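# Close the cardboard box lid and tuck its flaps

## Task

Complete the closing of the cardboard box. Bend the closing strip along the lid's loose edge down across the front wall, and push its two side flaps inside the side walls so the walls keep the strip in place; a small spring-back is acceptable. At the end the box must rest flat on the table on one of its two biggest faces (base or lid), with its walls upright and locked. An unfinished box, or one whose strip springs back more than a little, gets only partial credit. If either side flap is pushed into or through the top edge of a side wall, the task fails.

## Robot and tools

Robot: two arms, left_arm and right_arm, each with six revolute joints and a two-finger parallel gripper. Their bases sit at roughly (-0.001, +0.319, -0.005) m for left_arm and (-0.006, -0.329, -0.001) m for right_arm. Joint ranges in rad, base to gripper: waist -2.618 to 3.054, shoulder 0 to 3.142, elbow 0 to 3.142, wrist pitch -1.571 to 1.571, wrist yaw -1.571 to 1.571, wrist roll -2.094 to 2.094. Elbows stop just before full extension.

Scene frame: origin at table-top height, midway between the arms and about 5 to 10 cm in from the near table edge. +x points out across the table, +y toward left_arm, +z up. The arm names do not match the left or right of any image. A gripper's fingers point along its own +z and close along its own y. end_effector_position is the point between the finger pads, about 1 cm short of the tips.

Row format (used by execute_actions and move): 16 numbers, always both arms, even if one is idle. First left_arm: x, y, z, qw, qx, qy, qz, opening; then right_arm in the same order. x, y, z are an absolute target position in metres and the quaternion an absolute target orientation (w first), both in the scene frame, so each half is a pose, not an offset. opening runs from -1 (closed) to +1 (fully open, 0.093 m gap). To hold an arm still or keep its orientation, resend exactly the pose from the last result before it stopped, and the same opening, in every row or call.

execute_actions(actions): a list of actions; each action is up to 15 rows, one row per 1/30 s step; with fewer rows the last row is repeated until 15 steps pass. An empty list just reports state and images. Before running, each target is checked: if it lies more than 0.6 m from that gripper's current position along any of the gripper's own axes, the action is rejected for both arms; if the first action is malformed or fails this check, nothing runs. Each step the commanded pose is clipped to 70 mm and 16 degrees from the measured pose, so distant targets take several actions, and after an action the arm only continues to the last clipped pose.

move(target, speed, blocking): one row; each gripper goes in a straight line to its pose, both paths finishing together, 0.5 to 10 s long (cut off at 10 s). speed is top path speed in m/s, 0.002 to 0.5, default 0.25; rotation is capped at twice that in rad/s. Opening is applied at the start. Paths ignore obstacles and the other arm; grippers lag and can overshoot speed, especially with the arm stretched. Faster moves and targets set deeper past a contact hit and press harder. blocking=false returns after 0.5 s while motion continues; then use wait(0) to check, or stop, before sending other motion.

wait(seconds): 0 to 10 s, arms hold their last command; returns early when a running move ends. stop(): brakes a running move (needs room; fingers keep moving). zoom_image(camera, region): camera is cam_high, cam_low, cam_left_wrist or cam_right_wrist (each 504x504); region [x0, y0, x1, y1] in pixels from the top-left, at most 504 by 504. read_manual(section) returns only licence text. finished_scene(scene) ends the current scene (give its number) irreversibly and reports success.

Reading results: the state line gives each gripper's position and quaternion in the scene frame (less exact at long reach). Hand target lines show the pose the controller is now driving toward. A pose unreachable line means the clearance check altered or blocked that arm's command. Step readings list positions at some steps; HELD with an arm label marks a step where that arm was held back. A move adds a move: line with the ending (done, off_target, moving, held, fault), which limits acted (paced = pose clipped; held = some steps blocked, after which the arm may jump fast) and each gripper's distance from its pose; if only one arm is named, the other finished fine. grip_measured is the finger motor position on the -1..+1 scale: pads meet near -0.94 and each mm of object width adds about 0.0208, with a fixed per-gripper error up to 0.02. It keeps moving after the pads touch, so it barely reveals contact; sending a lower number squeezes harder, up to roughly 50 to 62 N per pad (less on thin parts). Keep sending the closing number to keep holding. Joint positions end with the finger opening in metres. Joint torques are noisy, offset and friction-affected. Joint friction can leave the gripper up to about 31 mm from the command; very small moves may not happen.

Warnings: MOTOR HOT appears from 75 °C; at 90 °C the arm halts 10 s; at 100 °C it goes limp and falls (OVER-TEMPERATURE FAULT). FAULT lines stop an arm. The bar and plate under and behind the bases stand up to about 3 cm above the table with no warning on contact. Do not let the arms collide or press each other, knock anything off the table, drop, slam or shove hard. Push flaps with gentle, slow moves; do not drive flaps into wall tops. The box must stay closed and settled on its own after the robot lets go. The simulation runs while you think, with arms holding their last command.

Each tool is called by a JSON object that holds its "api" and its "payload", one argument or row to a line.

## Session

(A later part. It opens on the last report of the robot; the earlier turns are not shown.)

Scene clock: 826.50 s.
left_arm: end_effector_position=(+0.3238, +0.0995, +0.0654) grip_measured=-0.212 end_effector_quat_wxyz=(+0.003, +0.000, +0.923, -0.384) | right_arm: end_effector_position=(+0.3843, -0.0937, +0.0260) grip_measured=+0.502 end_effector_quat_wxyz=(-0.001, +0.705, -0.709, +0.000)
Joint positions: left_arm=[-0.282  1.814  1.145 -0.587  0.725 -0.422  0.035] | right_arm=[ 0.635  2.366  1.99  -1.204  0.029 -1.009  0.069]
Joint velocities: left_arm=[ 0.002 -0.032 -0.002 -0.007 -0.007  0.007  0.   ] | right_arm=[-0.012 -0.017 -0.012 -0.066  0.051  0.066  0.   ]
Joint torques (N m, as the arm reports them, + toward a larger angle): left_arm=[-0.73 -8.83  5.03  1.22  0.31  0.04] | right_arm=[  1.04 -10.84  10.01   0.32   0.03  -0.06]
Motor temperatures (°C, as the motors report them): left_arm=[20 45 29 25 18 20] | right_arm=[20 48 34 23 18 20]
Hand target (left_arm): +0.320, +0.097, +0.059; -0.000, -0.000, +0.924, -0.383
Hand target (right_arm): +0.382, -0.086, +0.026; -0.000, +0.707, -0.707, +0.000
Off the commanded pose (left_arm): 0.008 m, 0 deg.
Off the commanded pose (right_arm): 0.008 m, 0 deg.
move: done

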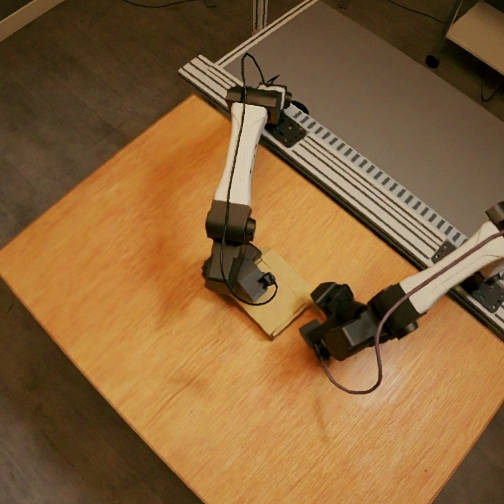

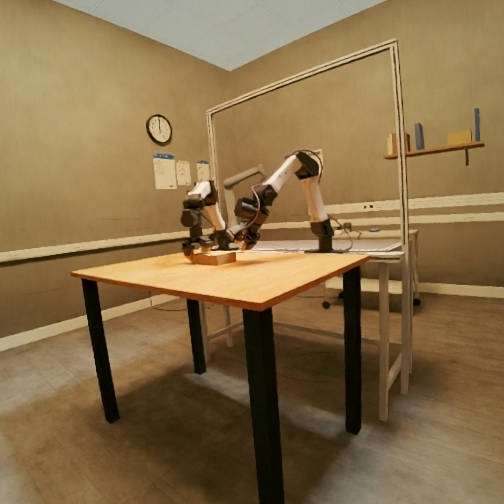

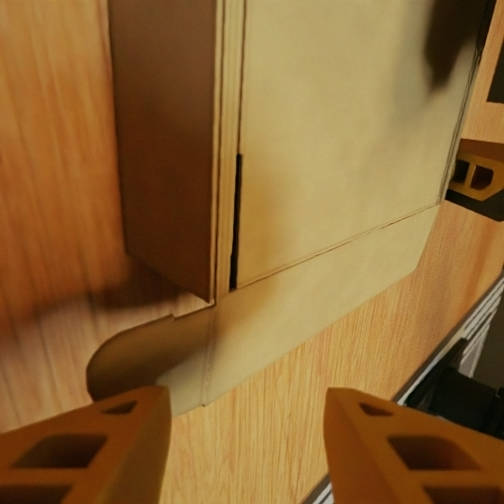

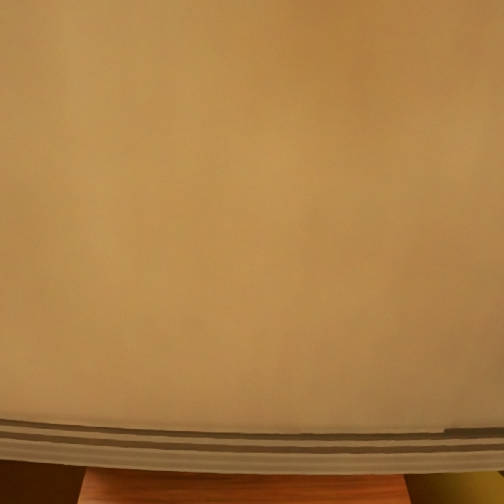

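{"api": "move", "payload": {
  "target": [0.311,0.090,0.048,0,0,0.924,-0.383,-0.21, 0.382,-0.086,0.026,0,-0.707,0.707,0,0.5],
  "speed": 0.015
}}

Scene clock: 836.30 s.
left_arm: end_effector_position=(+0.3155, +0.0916, +0.0536) grip_measured=-0.212 end_effector_quat_wxyz=(+0.002, +0.000, +0.923, -0.385) | right_arm: end_effector_position=(+0.3843, -0.0937, +0.0260) grip_measured=+0.502 end_effector_quat_wxyz=(-0.001, +0.705, -0.709, +0.000)
Joint positions: left_arm=[-0.311  1.814  1.087 -0.507  0.72  -0.458  0.035] | right_arm=[ 0.635  2.366  1.99  -1.204  0.029 -1.009  0.069]
Joint velocities: left_arm=[-0.007 -0.007  0.007  0.022 -0.037 -0.051 -0.001] | right_arm=[-0.007  0.002 -0.007 -0.007 -0.022 -0.022  0.   ]
Joint torques (N m, as the arm reports them, + toward a larger angle): left_arm=[-0.84 -8.99  4.84  1.25  0.27  0.03] | right_arm=[  1.06 -10.84  10.01   0.32   0.04  -0.07]
Motor temperatures (°C, as the motors report them): left_arm=[20 46 29 26 18 20] | right_arm=[20 49 34 22 18 20]
Hand target (left_arm): +0.311, +0.090, +0.048; +0.000, +0.000, +0.924, -0.383
Hand target (right_arm): +0.382, -0.086, +0.026; -0.000, +0.707, -0.707, +0.000
Off the commanded pose (left_arm): 0.007 m, 0 deg.
Off the commanded pose (right_arm): 0.008 m, 0 deg.
move: done

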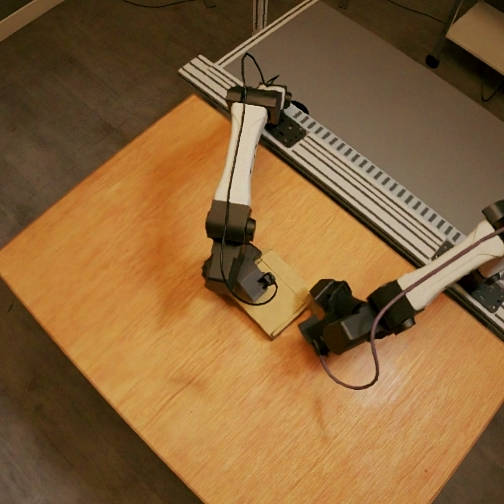

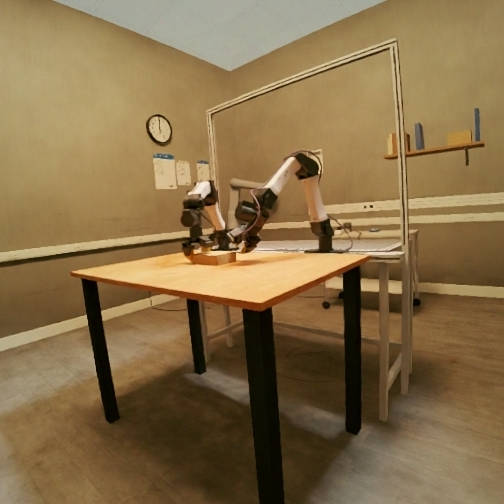

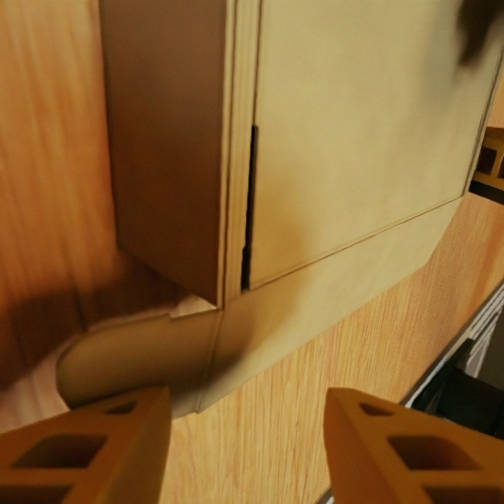

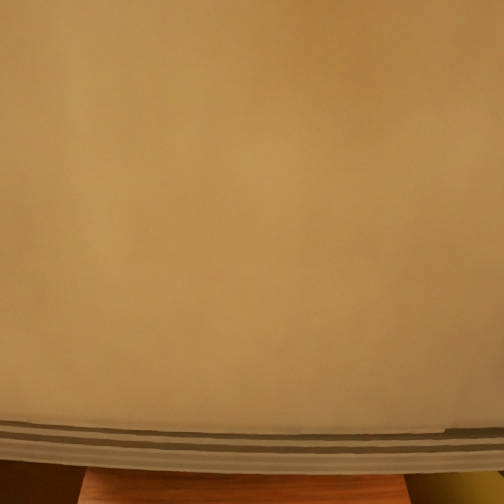

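{"api": "move", "payload": {
  "target": [0.330,0.093,0.066,0,0,0.924,-0.383,-0.21, 0.382,-0.086,0.026,0,-0.707,0.707,0,0.5],
  "speed": 0.02
}}

Scene clock: 844.87 s.
left_arm: end_effector_position=(+0.3239, +0.0930, +0.0606) grip_measured=-0.212 end_effector_quat_wxyz=(-0.004, -0.002, +0.924, -0.381) | right_arm: end_effector_position=(+0.3843, -0.0937, +0.0260) grip_measured=+0.502 end_effector_quat_wxyz=(-0.001, +0.705, -0.709, +0.000)
Joint positions: left_arm=[-0.3    1.836  1.155 -0.576  0.72  -0.443  0.035] | right_arm=[ 0.635  2.366  1.99  -1.204  0.029 -1.009  0.069]
Joint velocities: left_arm=[ 0.002 -0.017 -0.012  0.022 -0.022 -0.037 -0.001] | right_arm=[-0.007  0.007  0.002  0.022 -0.051 -0.037  0.   ]
Joint torques (N m, as the arm reports them, + toward a larger angle): left_arm=[ 0.26 -8.61  9.5   0.86  0.33  0.15] | right_arm=[  1.07 -10.84  10.     0.31   0.02  -0.06]
Motor temperatures (°C, as the motors report them): left_arm=[20 46 29 26 18 20] | right_arm=[20 50 34 22 18 20]
Hand target (left_arm): +0.330, +0.093, +0.066; +0.000, -0.000, +0.924, -0.383
Hand target (right_arm): +0.382, -0.086, +0.026; -0.000, +0.707, -0.707, +0.000
Off the commanded pose (left_arm): 0.008 m, 1 deg.
Off the commanded pose (right_arm): 0.008 m, 0 deg.
move: done

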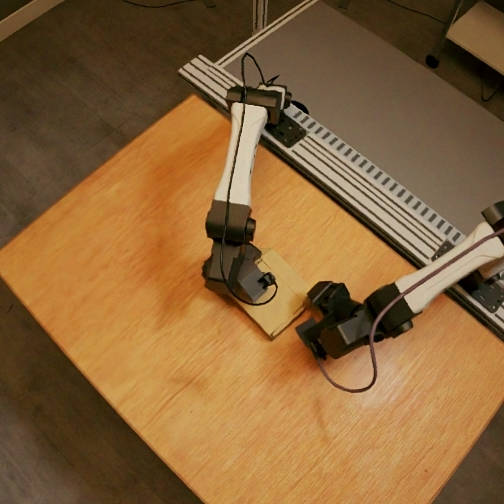

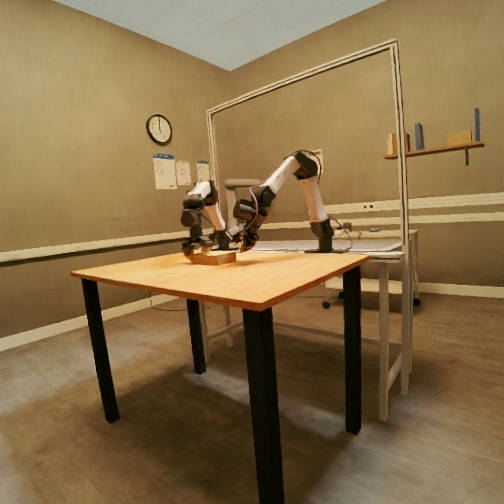

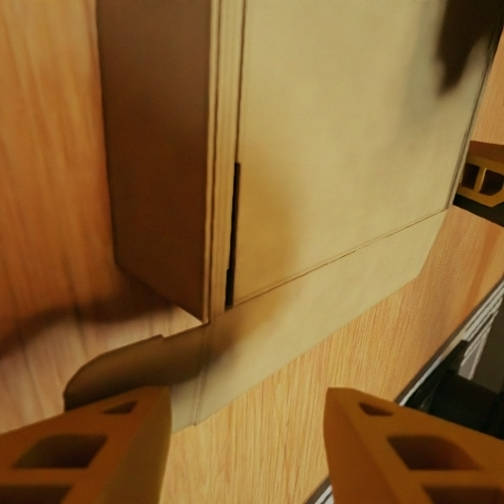

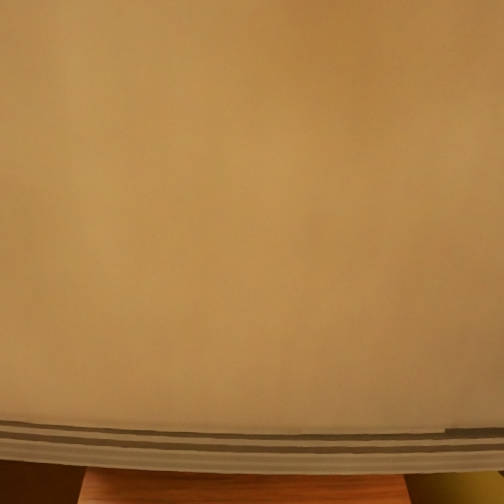

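{"api": "move", "payload": {
  "target": [0.325,0.091,0.040,0,0,0.924,-0.383,-0.21, 0.382,-0.086,0.026,0,-0.707,0.707,0,0.5],
  "speed": 0.015
}}

Scene clock: 851.33 s.
left_arm: end_effector_position=(+0.3295, +0.0909, +0.0490) grip_measured=-0.212 end_effector_quat_wxyz=(+0.006, +0.002, +0.923, -0.385) | right_arm: end_effector_position=(+0.3843, -0.0937, +0.0260) grip_measured=+0.502 end_effector_quat_wxyz=(-0.001, +0.705, -0.709, +0.000)
Joint positions: left_arm=[-0.3    1.865  1.136 -0.506  0.72  -0.442  0.035] | right_arm=[ 0.635  2.366  1.99  -1.204  0.029 -1.009  0.069]
Joint velocities: left_arm=[-0.007  0.007  0.017  0.007 -0.081  0.022  0.   ] | right_arm=[ 0.007  0.002  0.002 -0.007  0.022 -0.022  0.   ]
Joint torques (N m, as the arm reports them, + toward a larger angle): left_arm=[-0.47 -8.75  4.73  1.24  0.29  0.05] | right_arm=[  1.04 -10.86  10.05   0.32   0.03  -0.06]
Motor temperatures (°C, as the motors report them): left_arm=[20 46 30 25 18 20] | right_arm=[20 50 35 22 18 20]
Hand target (left_arm): +0.325, +0.091, +0.040; -0.000, +0.000, +0.924, -0.383
Hand target (right_arm): +0.382, -0.086, +0.026; -0.000, +0.707, -0.707, +0.000
Off the commanded pose (left_arm): 0.010 m, 1 deg.
Off the commanded pose (right_arm): 0.008 m, 0 deg.
move: done

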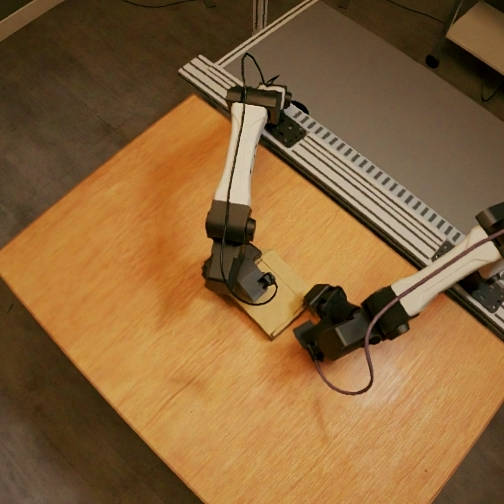

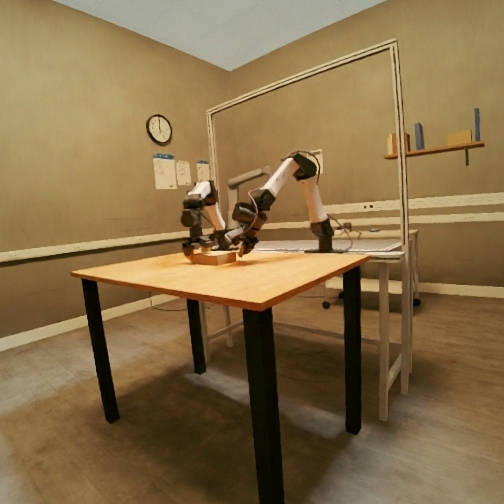

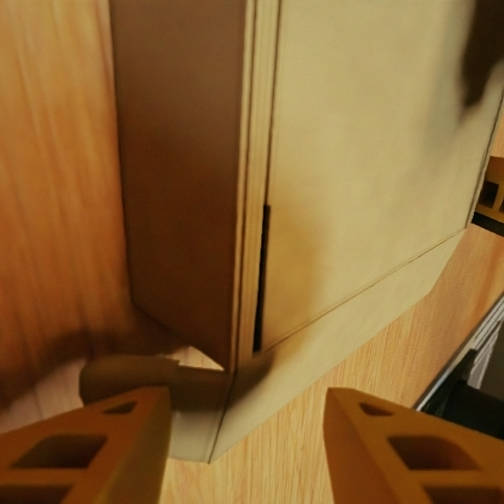

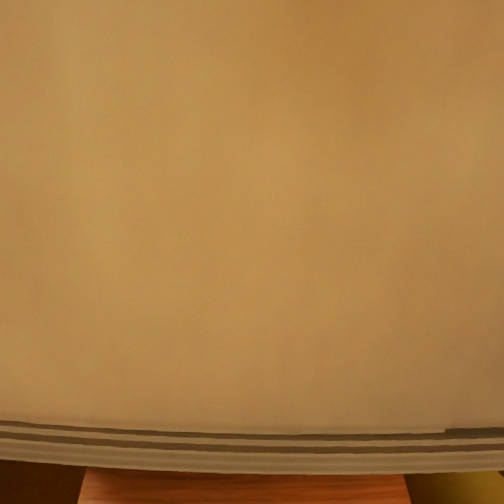

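{"api": "move", "payload": {
  "target": [0.321,0.080,0.043,0,0,0.924,-0.383,-0.38, 0.382,-0.086,0.026,0,-0.707,0.707,0,0.5],
  "speed": 0.012
}}

Scene clock: 858.07 s.
left_arm: end_effector_position=(+0.3263, +0.0836, +0.0484) grip_measured=-0.378 end_effector_quat_wxyz=(+0.001, -0.003, +0.925, -0.381) | right_arm: end_effector_position=(+0.3852, -0.0951, +0.0260) grip_measured=+0.502 end_effector_quat_wxyz=(+0.000, +0.705, -0.710, +0.005)
Joint positions: left_arm=[-0.325  1.865  1.136 -0.498  0.707 -0.48   0.027] | right_arm=[ 0.635  2.366  1.99  -1.204  0.038 -1.008  0.069]
Joint velocities: left_arm=[-0.012 -0.012 -0.012 -0.022 -0.11  -0.007 -0.   ] | right_arm=[-0.002  0.007  0.002 -0.007  0.007  0.051 -0.001]
Joint torques (N m, as the arm reports them, + toward a larger angle): left_arm=[-1.13 -9.53  4.37  1.38  0.29  0.05] | right_arm=[  1.05 -10.86   9.99   0.33  -0.05  -0.08]
Motor temperatures (°C, as the motors report them): left_arm=[20 46 30 26 18 20] | right_arm=[20 51 35 22 18 20]
Hand target (left_arm): +0.321, +0.080, +0.043; -0.000, +0.000, +0.924, -0.383
Hand target (right_arm): +0.382, -0.086, +0.026; -0.000, +0.707, -0.707, +0.000
Off the commanded pose (left_arm): 0.008 m, 0 deg.
Off the commanded pose (right_arm): 0.010 m, 1 deg.
move: done

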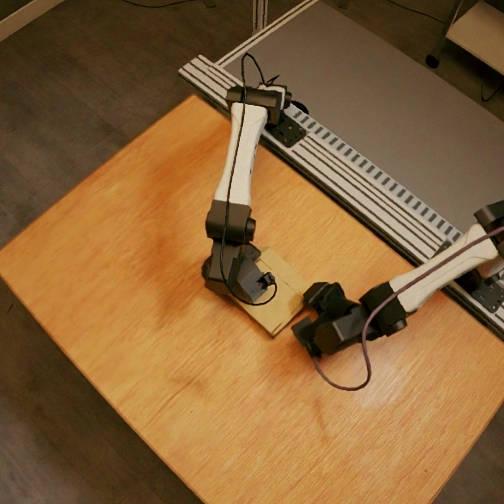

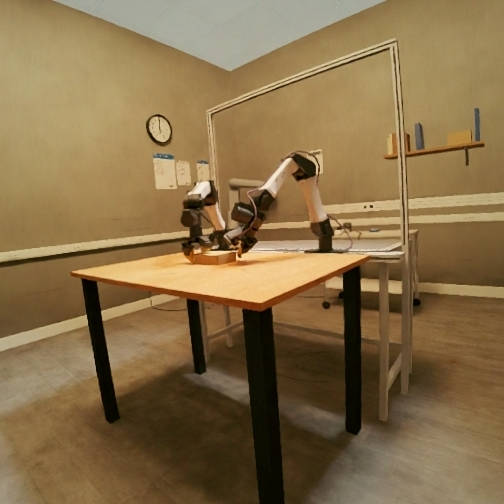

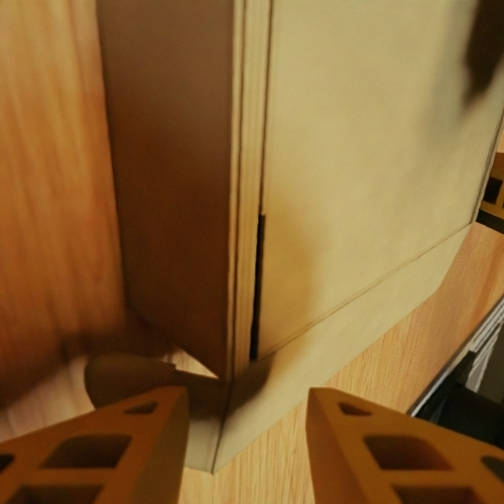

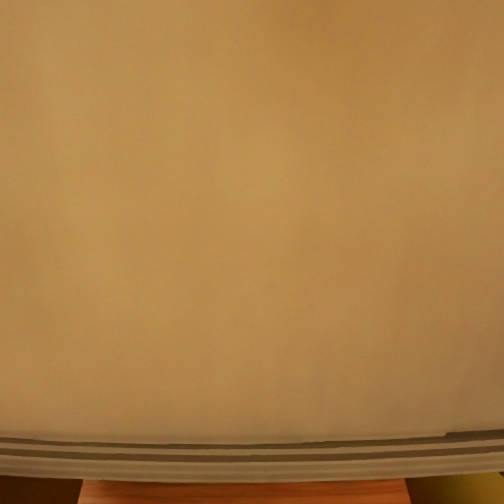

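{"api": "move", "payload": {
  "target": [0.326,0.094,0.043,0,0,0.924,-0.383,-0.21, 0.38,-0.115,0.06,0,-0.707,0.707,0,0.5],
  "speed": 0.04
}}

{"api": "move", "payload": {
  "target": [0.326,0.094,0.043,0,0,0.924,-0.383,-0.21, 0.315,-0.125,0.085,0,0,0.924,0.383,-0.21],
  "speed": 0.2
}}

Scene clock: 871.20 s.
left_arm: end_effector_position=(+0.3315, +0.0910, +0.0488) grip_measured=-0.212 end_effector_quat_wxyz=(+0.011, +0.002, +0.924, -0.383) | right_arm: end_effector_position=(+0.3829, -0.1129, +0.0539) grip_measured=+0.502 end_effector_quat_wxyz=(+0.000, +0.704, -0.710, +0.005)
Joint positions: left_arm=[-0.301  1.865  1.136 -0.497  0.712 -0.444  0.035] | right_arm=[ 0.606  2.3    1.99  -1.269  0.039 -1.036  0.069]
Joint velocities: left_arm=[ 0.017  0.012  0.017 -0.007 -0.007 -0.022 -0.   ] | right_arm=[-0.007  0.017 -0.022  0.066 -0.007 -0.066  0.   ]
Joint torques (N m, as the arm reports them, + toward a larger angle): left_arm=[ 0.33 -8.99  5.51  1.01  0.4   0.19] | right_arm=[ -0.72 -12.66   7.47   0.35  -0.06  -0.25]
Motor temperatures (°C, as the motors report them): left_arm=[20 47 29 26 18 20] | right_arm=[20 52 35 22 18 20]
Hand target (left_arm): +0.326, +0.094, +0.043; -0.000, -0.000, +0.924, -0.383
Hand target (right_arm): +0.380, -0.115, +0.060; -0.000, +0.707, -0.707, -0.000
Off the commanded pose (left_arm): 0.009 m, 1 deg.
Off the commanded pose (right_arm): 0.007 m, 1 deg.
move: done

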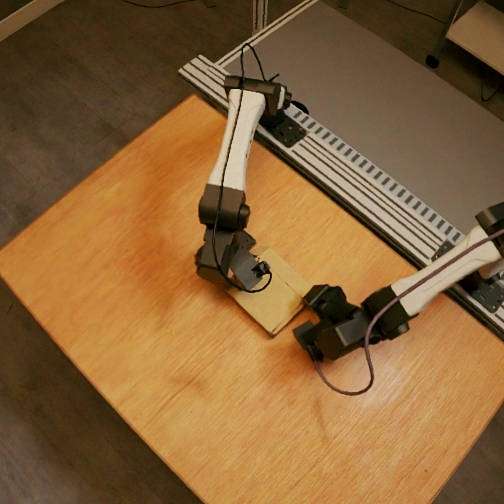

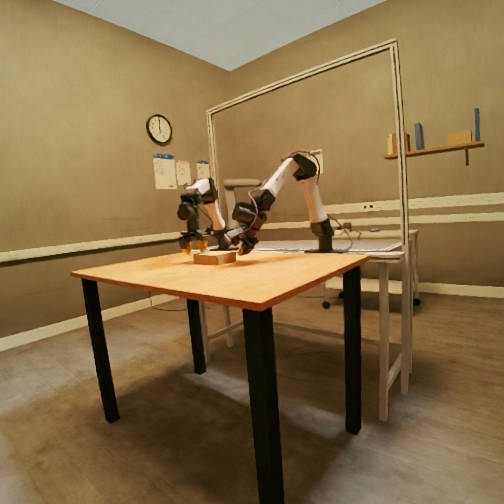

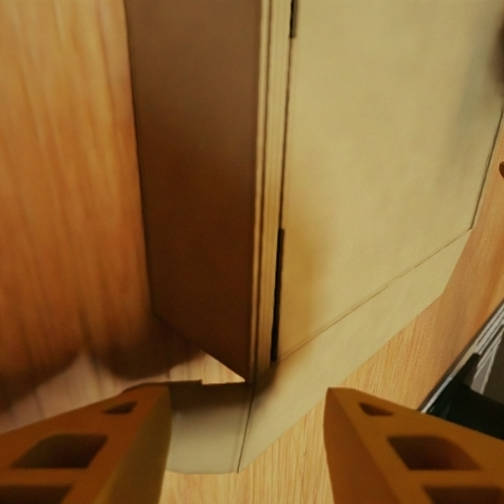

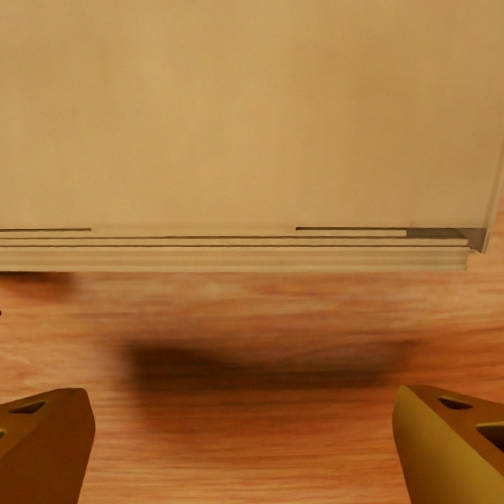

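Scene clock: 876.10 s.
left_arm: end_effector_position=(+0.3315, +0.0910, +0.0488) grip_measured=-0.212 end_effector_quat_wxyz=(+0.011, +0.003, +0.924, -0.383) | right_arm: end_effector_position=(+0.3133, -0.1240, +0.0780) grip_measured=-0.208 end_effector_quat_wxyz=(-0.007, -0.002, +0.927, +0.375)
Joint positions: left_arm=[-0.301  1.865  1.136 -0.497  0.712 -0.443  0.035] | right_arm=[ 0.366  1.817  1.175 -0.689 -0.707  0.369  0.035]
Joint velocities: left_arm=[-0.022  0.007 -0.002  0.022  0.022  0.022 -0.001] | right_arm=[-0.007  0.002 -0.012 -0.022  0.022  0.007 -0.001]
Joint torques (N m, as the arm reports them, + toward a larger angle): left_arm=[ 0.31 -9.07  5.5   1.    0.37  0.16] | right_arm=[-0.71 -9.24  6.55  1.17 -0.39 -0.12]
Motor temperatures (°C, as the motors report them): left_arm=[20 47 29 26 18 20] | right_arm=[20 52 34 22 18 20]
Hand target (left_arm): +0.326, +0.094, +0.043; -0.000, +0.000, +0.924, -0.383
Hand target (right_arm): +0.315, -0.124, +0.083; +0.002, +0.001, +0.923, +0.384
Off the commanded pose (left_arm): 0.009 m, 1 deg.
Off the commanded pose (right_arm): 0.007 m, 1 deg.
move: done

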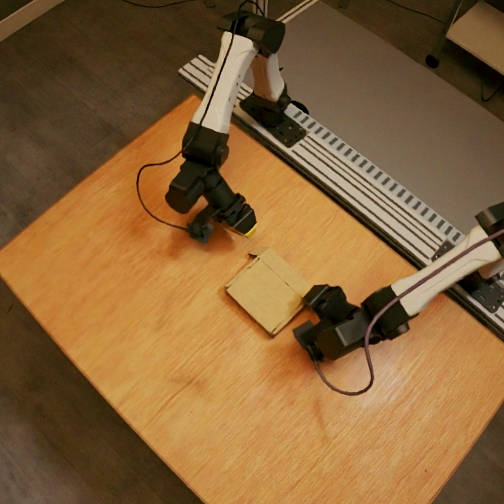

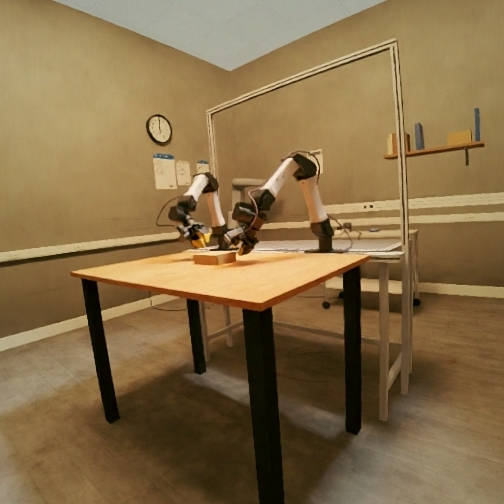

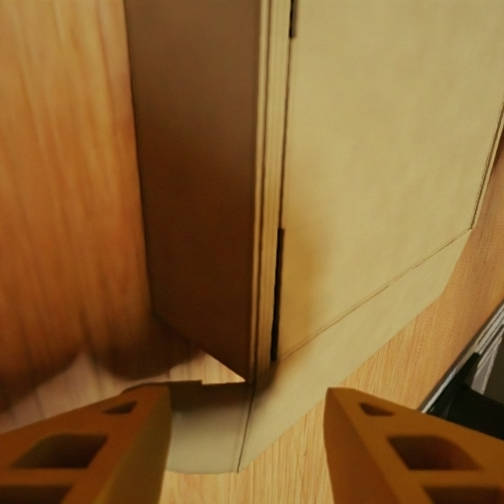

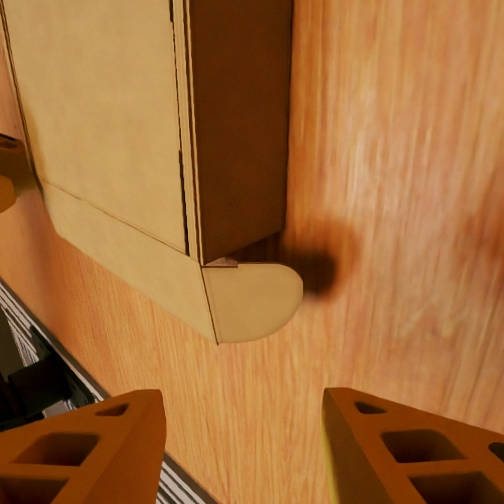

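{"api": "move", "payload": {
  "target": [0.326,0.094,0.043,0,0,0.924,-0.383,-0.21, 0.310,-0.090,0.040,0,0,0.924,0.383,-0.21],
  "speed": 0.03
}}

Scene clock: 887.73 s.
left_arm: end_effector_position=(+0.3315, +0.0910, +0.0488) grip_measured=-0.212 end_effector_quat_wxyz=(+0.011, +0.003, +0.924, -0.383) | right_arm: end_effector_position=(+0.3133, -0.0938, +0.0462) grip_measured=-0.208 end_effector_quat_wxyz=(+0.003, +0.000, +0.923, +0.384)
Joint positions: left_arm=[-0.301  1.865  1.136 -0.497  0.712 -0.443  0.035] | right_arm=[ 0.445  1.877  1.089 -0.445 -0.692  0.487  0.035]
Joint velocities: left_arm=[-0.002  0.012 -0.017  0.022  0.022  0.007  0.001] | right_arm=[ 0.002  0.012 -0.002 -0.037  0.037 -0.007  0.   ]
Joint torques (N m, as the arm reports them, + toward a larger angle): left_arm=[ 0.34 -9.06  5.5   0.99  0.42  0.16] | right_arm=[ 0.65 -7.29  6.41  1.37 -0.24 -0.08]
Motor temperatures (°C, as the motors report them): left_arm=[20 48 29 25 18 20] | right_arm=[20 50 33 22 18 20]
Hand target (left_arm): +0.326, +0.094, +0.043; -0.000, +0.000, +0.924, -0.383
Hand target (right_arm): +0.310, -0.090, +0.040; +0.000, -0.000, +0.924, +0.382
Off the commanded pose (left_arm): 0.009 m, 1 deg.
Off the commanded pose (right_arm): 0.008 m, 0 deg.
move: done

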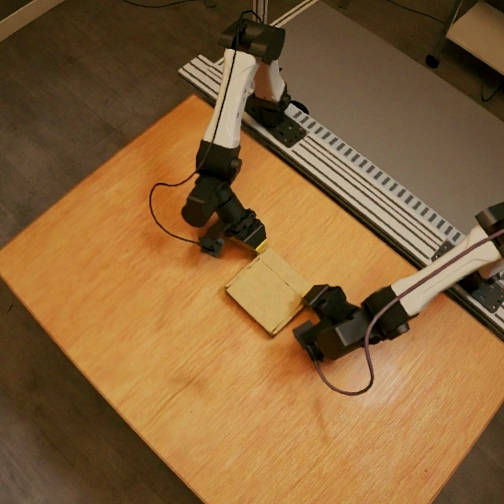

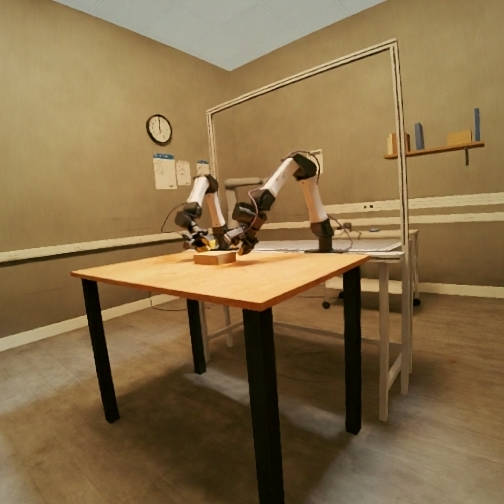

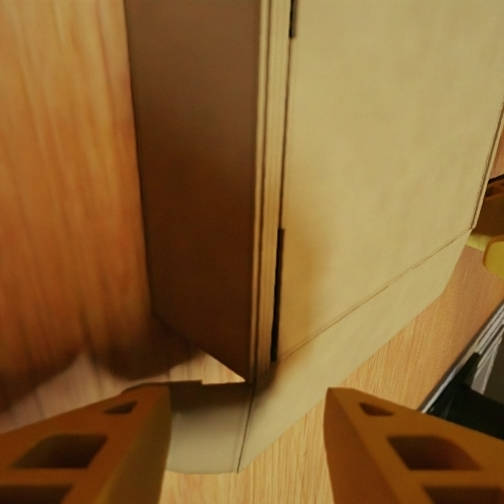

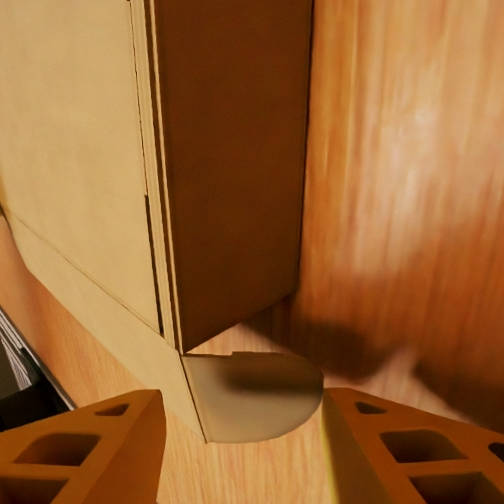

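{"api": "move", "payload": {
  "target": [0.326,0.094,0.043,0,0,0.924,-0.383,-0.21, 0.327,-0.083,0.050,0,0,0.924,0.383,-0.21],
  "speed": 0.015
}}

Scene clock: 899.93 s.
left_arm: end_effector_position=(+0.3315, +0.0910, +0.0488) grip_measured=-0.212 end_effector_quat_wxyz=(+0.011, +0.003, +0.924, -0.383) | right_arm: end_effector_position=(+0.3272, -0.0886, +0.0500) grip_measured=-0.208 end_effector_quat_wxyz=(+0.006, +0.001, +0.923, +0.385)
Joint positions: left_arm=[-0.301  1.865  1.136 -0.497  0.712 -0.443  0.035] | right_arm=[ 0.445  1.916  1.158 -0.468 -0.692  0.491  0.035]
Joint velocities: left_arm=[-0.017 -0.007  0.017 -0.051  0.007 -0.022 -0.   ] | right_arm=[-0.012 -0.007  0.007 -0.11   0.022 -0.081  0.001]
Joint torques (N m, as the arm reports them, + toward a larger angle): left_arm=[ 0.23 -9.01  5.44  1.    0.38  0.17] | right_arm=[ 0.9  -7.55  9.92  1.09 -0.24 -0.09]
Motor temperatures (°C, as the motors report them): left_arm=[20 48 29 25 18 20] | right_arm=[20 47 33 23 18 20]
Hand target (left_arm): +0.326, +0.094, +0.043; -0.000, +0.000, +0.924, -0.383
Hand target (right_arm): +0.327, -0.083, +0.050; -0.000, +0.000, +0.924, +0.383
Off the commanded pose (left_arm): 0.009 m, 1 deg.
Off the commanded pose (right_arm): 0.006 m, 1 deg.
move: done

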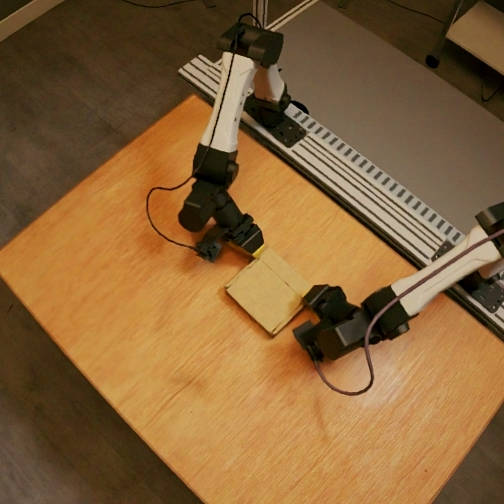

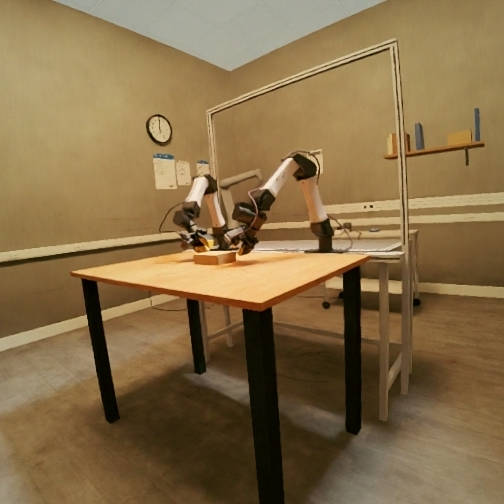

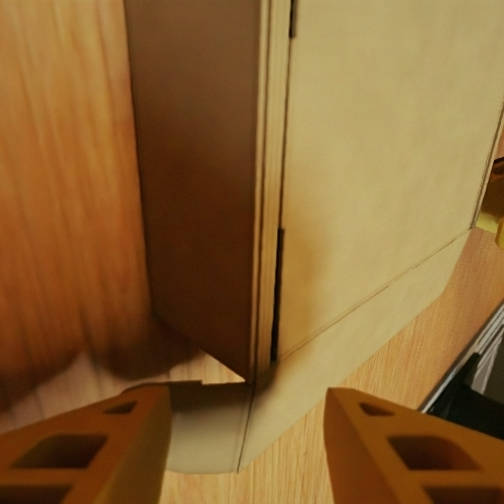

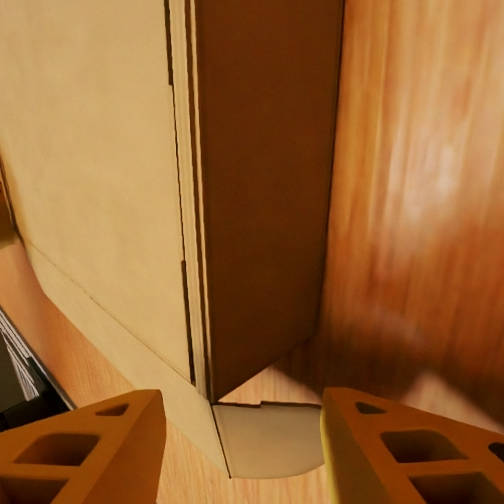

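{"api": "move", "payload": {
  "target": [0.322,0.079,0.044,0,0,0.924,-0.383,-0.21, 0.311,-0.068,0.048,0,0,0.924,0.383,-0.21],
  "speed": 0.012
}}

Scene clock: 909.80 s.
left_arm: end_effector_position=(+0.3273, +0.0823, +0.0490) grip_measured=-0.212 end_effector_quat_wxyz=(+0.004, -0.002, +0.924, -0.382) | right_arm: end_effector_position=(+0.3138, -0.0735, +0.0430) grip_measured=-0.208 end_effector_quat_wxyz=(-0.007, +0.006, +0.926, +0.377)
Joint positions: left_arm=[-0.327  1.865  1.136 -0.489  0.707 -0.482  0.035] | right_arm=[ 0.501  1.916  1.131 -0.432 -0.668  0.556  0.035]
Joint velocities: left_arm=[ 0.012 -0.007  0.012 -0.051  0.022 -0.066  0.   ] | right_arm=[ 0.007  0.012  0.007 -0.081  0.037 -0.037 -0.   ]
Joint torques (N m, as the arm reports them, + toward a larger angle): left_arm=[-1.03 -9.31  5.05  1.28  0.31  0.04] | right_arm=[ 0.91 -9.91  6.35  1.39 -0.3  -0.08]
Motor temperatures (°C, as the motors report them): left_arm=[20 48 29 25 18 20] | right_arm=[20 46 33 23 18 20]
Hand target (left_arm): +0.322, +0.079, +0.044; -0.000, +0.000, +0.924, -0.383
Hand target (right_arm): +0.311, -0.068, +0.048; +0.000, -0.000, +0.924, +0.383
Off the commanded pose (left_arm): 0.008 m, 0 deg.
Off the commanded pose (right_arm): 0.008 m, 1 deg.
move: done

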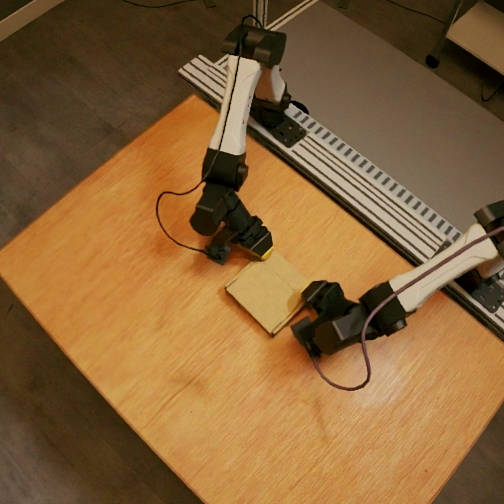

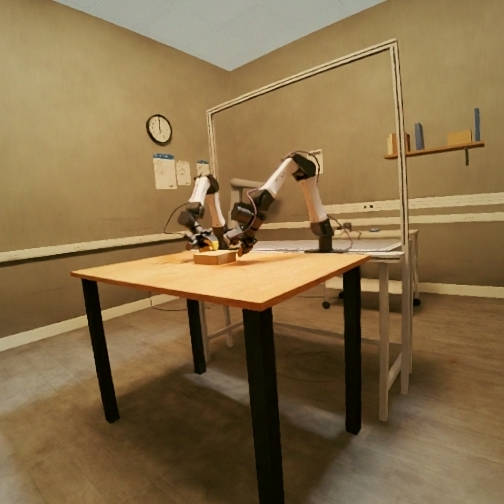

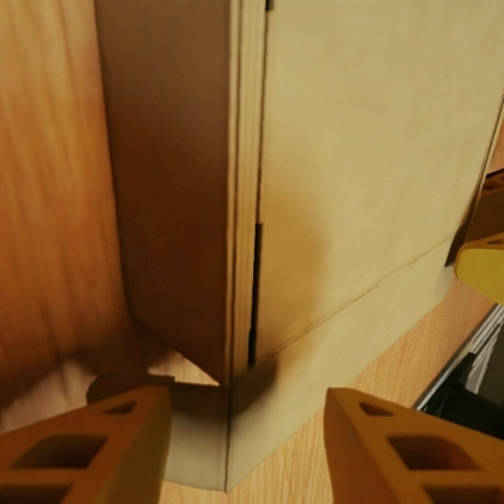

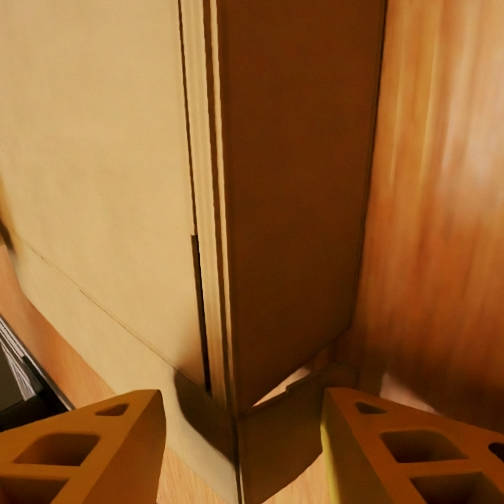

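{"api": "move", "payload": {
  "target": [0.312,0.069,0.043,0,0,0.924,-0.383,-0.21, 0.301,-0.066,0.052,0,0,0.924,0.383,-0.21],
  "speed": 0.012
}}

Scene clock: 920.37 s.
left_arm: end_effector_position=(+0.3179, +0.0727, +0.0411) grip_measured=-0.212 end_effector_quat_wxyz=(-0.003, -0.005, +0.925, -0.379) | right_arm: end_effector_position=(+0.3023, -0.0736, +0.0444) grip_measured=-0.208 end_effector_quat_wxyz=(-0.011, +0.010, +0.928, +0.371)
Joint positions: left_arm=[-0.363  1.865  1.101 -0.441  0.693 -0.528  0.035] | right_arm=[ 0.517  1.88   1.094 -0.43  -0.653  0.578  0.035]
Joint velocities: left_arm=[-0.007  0.007  0.007 -0.007  0.037  0.007  0.001] | right_arm=[ 0.002 -0.007 -0.002  0.037  0.007 -0.081 -0.   ]
Joint torques (N m, as the arm reports them, + toward a larger angle): left_arm=[ -1.28 -11.2    4.61   1.33   0.29   0.04] | right_arm=[ 1.03 -9.67  6.6   1.51 -0.34 -0.08]
Motor temperatures (°C, as the motors report them): left_arm=[20 48 29 26 18 20] | right_arm=[20 47 32 23 18 20]
Hand target (left_arm): +0.312, +0.069, +0.043; -0.000, +0.000, +0.924, -0.383
Hand target (right_arm): +0.301, -0.066, +0.052; -0.000, -0.000, +0.924, +0.383
Off the commanded pose (left_arm): 0.007 m, 1 deg.
Off the commanded pose (right_arm): 0.011 m, 2 deg.
move: off_target (right_arm)

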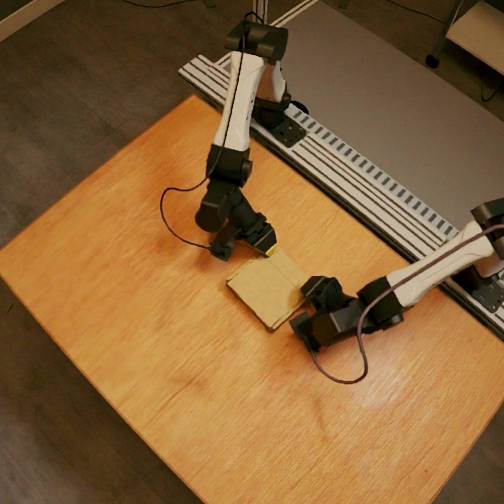

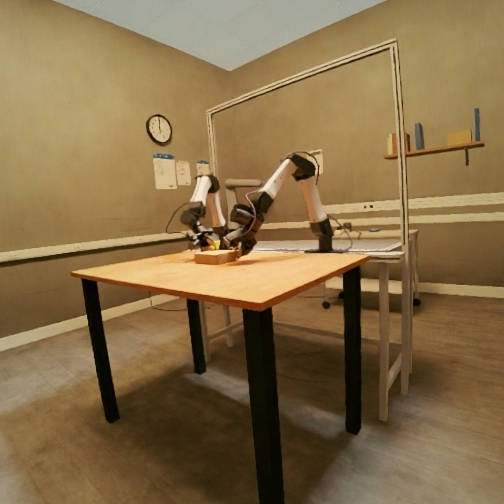

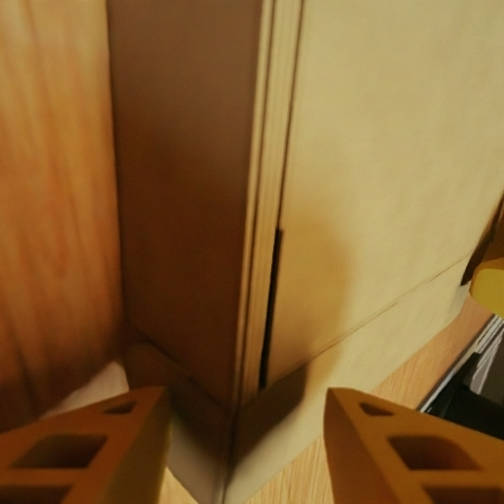

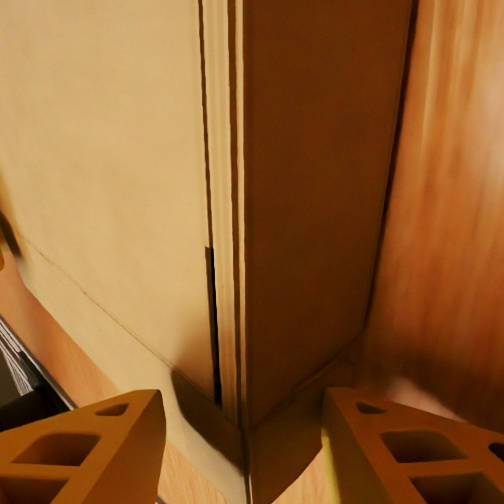

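{"api": "move", "payload": {
  "target": [0.322,0.094,0.044,0,0,0.924,-0.383,-0.21, 0.309,-0.096,0.048,0,0,0.924,0.383,-0.21],
  "speed": 0.02
}}

Scene clock: 930.73 s.
left_arm: end_effector_position=(+0.3234, +0.0927, +0.0396) grip_measured=-0.212 end_effector_quat_wxyz=(+0.001, -0.003, +0.926, -0.379) | right_arm: end_effector_position=(+0.3136, -0.0934, +0.0453) grip_measured=-0.208 end_effector_quat_wxyz=(+0.002, +0.005, +0.925, +0.380)
Joint positions: left_arm=[-0.304  1.865  1.101 -0.482  0.709 -0.451  0.035] | right_arm=[ 0.449  1.88   1.094 -0.448 -0.682  0.499  0.035]
Joint velocities: left_arm=[ 0.007 -0.007  0.012  0.007  0.095  0.007  0.001] | right_arm=[-0.007 -0.002 -0.012 -0.081 -0.037 -0.037 -0.001]
Joint torques (N m, as the arm reports them, + toward a larger angle): left_arm=[  0.29 -10.26   6.73   0.9    0.42   0.18] | right_arm=[-0.68 -9.38  6.44  1.06 -0.35 -0.26]
Motor temperatures (°C, as the motors report them): left_arm=[20 50 29 26 18 20] | right_arm=[20 48 32 23 18 20]
Hand target (left_arm): +0.322, +0.094, +0.044; -0.000, -0.000, +0.924, -0.383
Hand target (right_arm): +0.309, -0.096, +0.048; -0.000, +0.000, +0.924, +0.383
Off the commanded pose (left_arm): 0.005 m, 1 deg.
Off the commanded pose (right_arm): 0.006 m, 1 deg.
move: done

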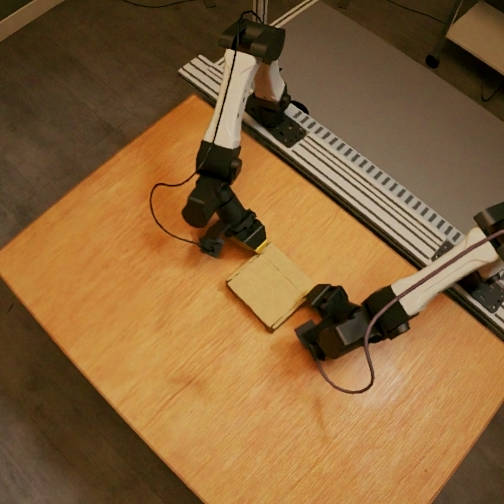

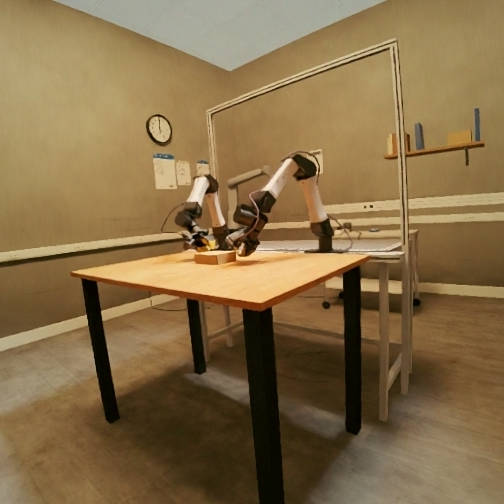

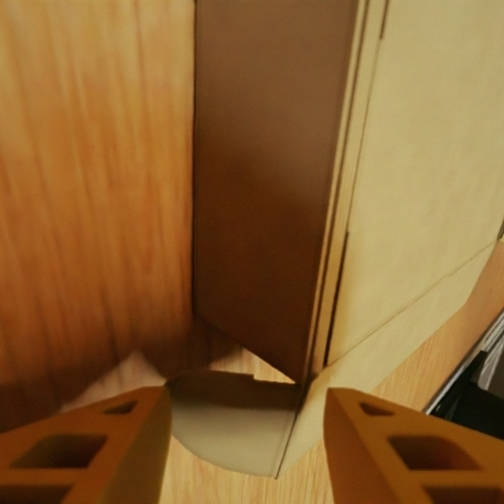

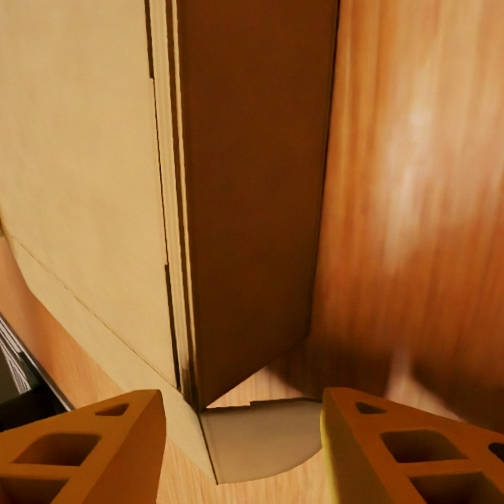

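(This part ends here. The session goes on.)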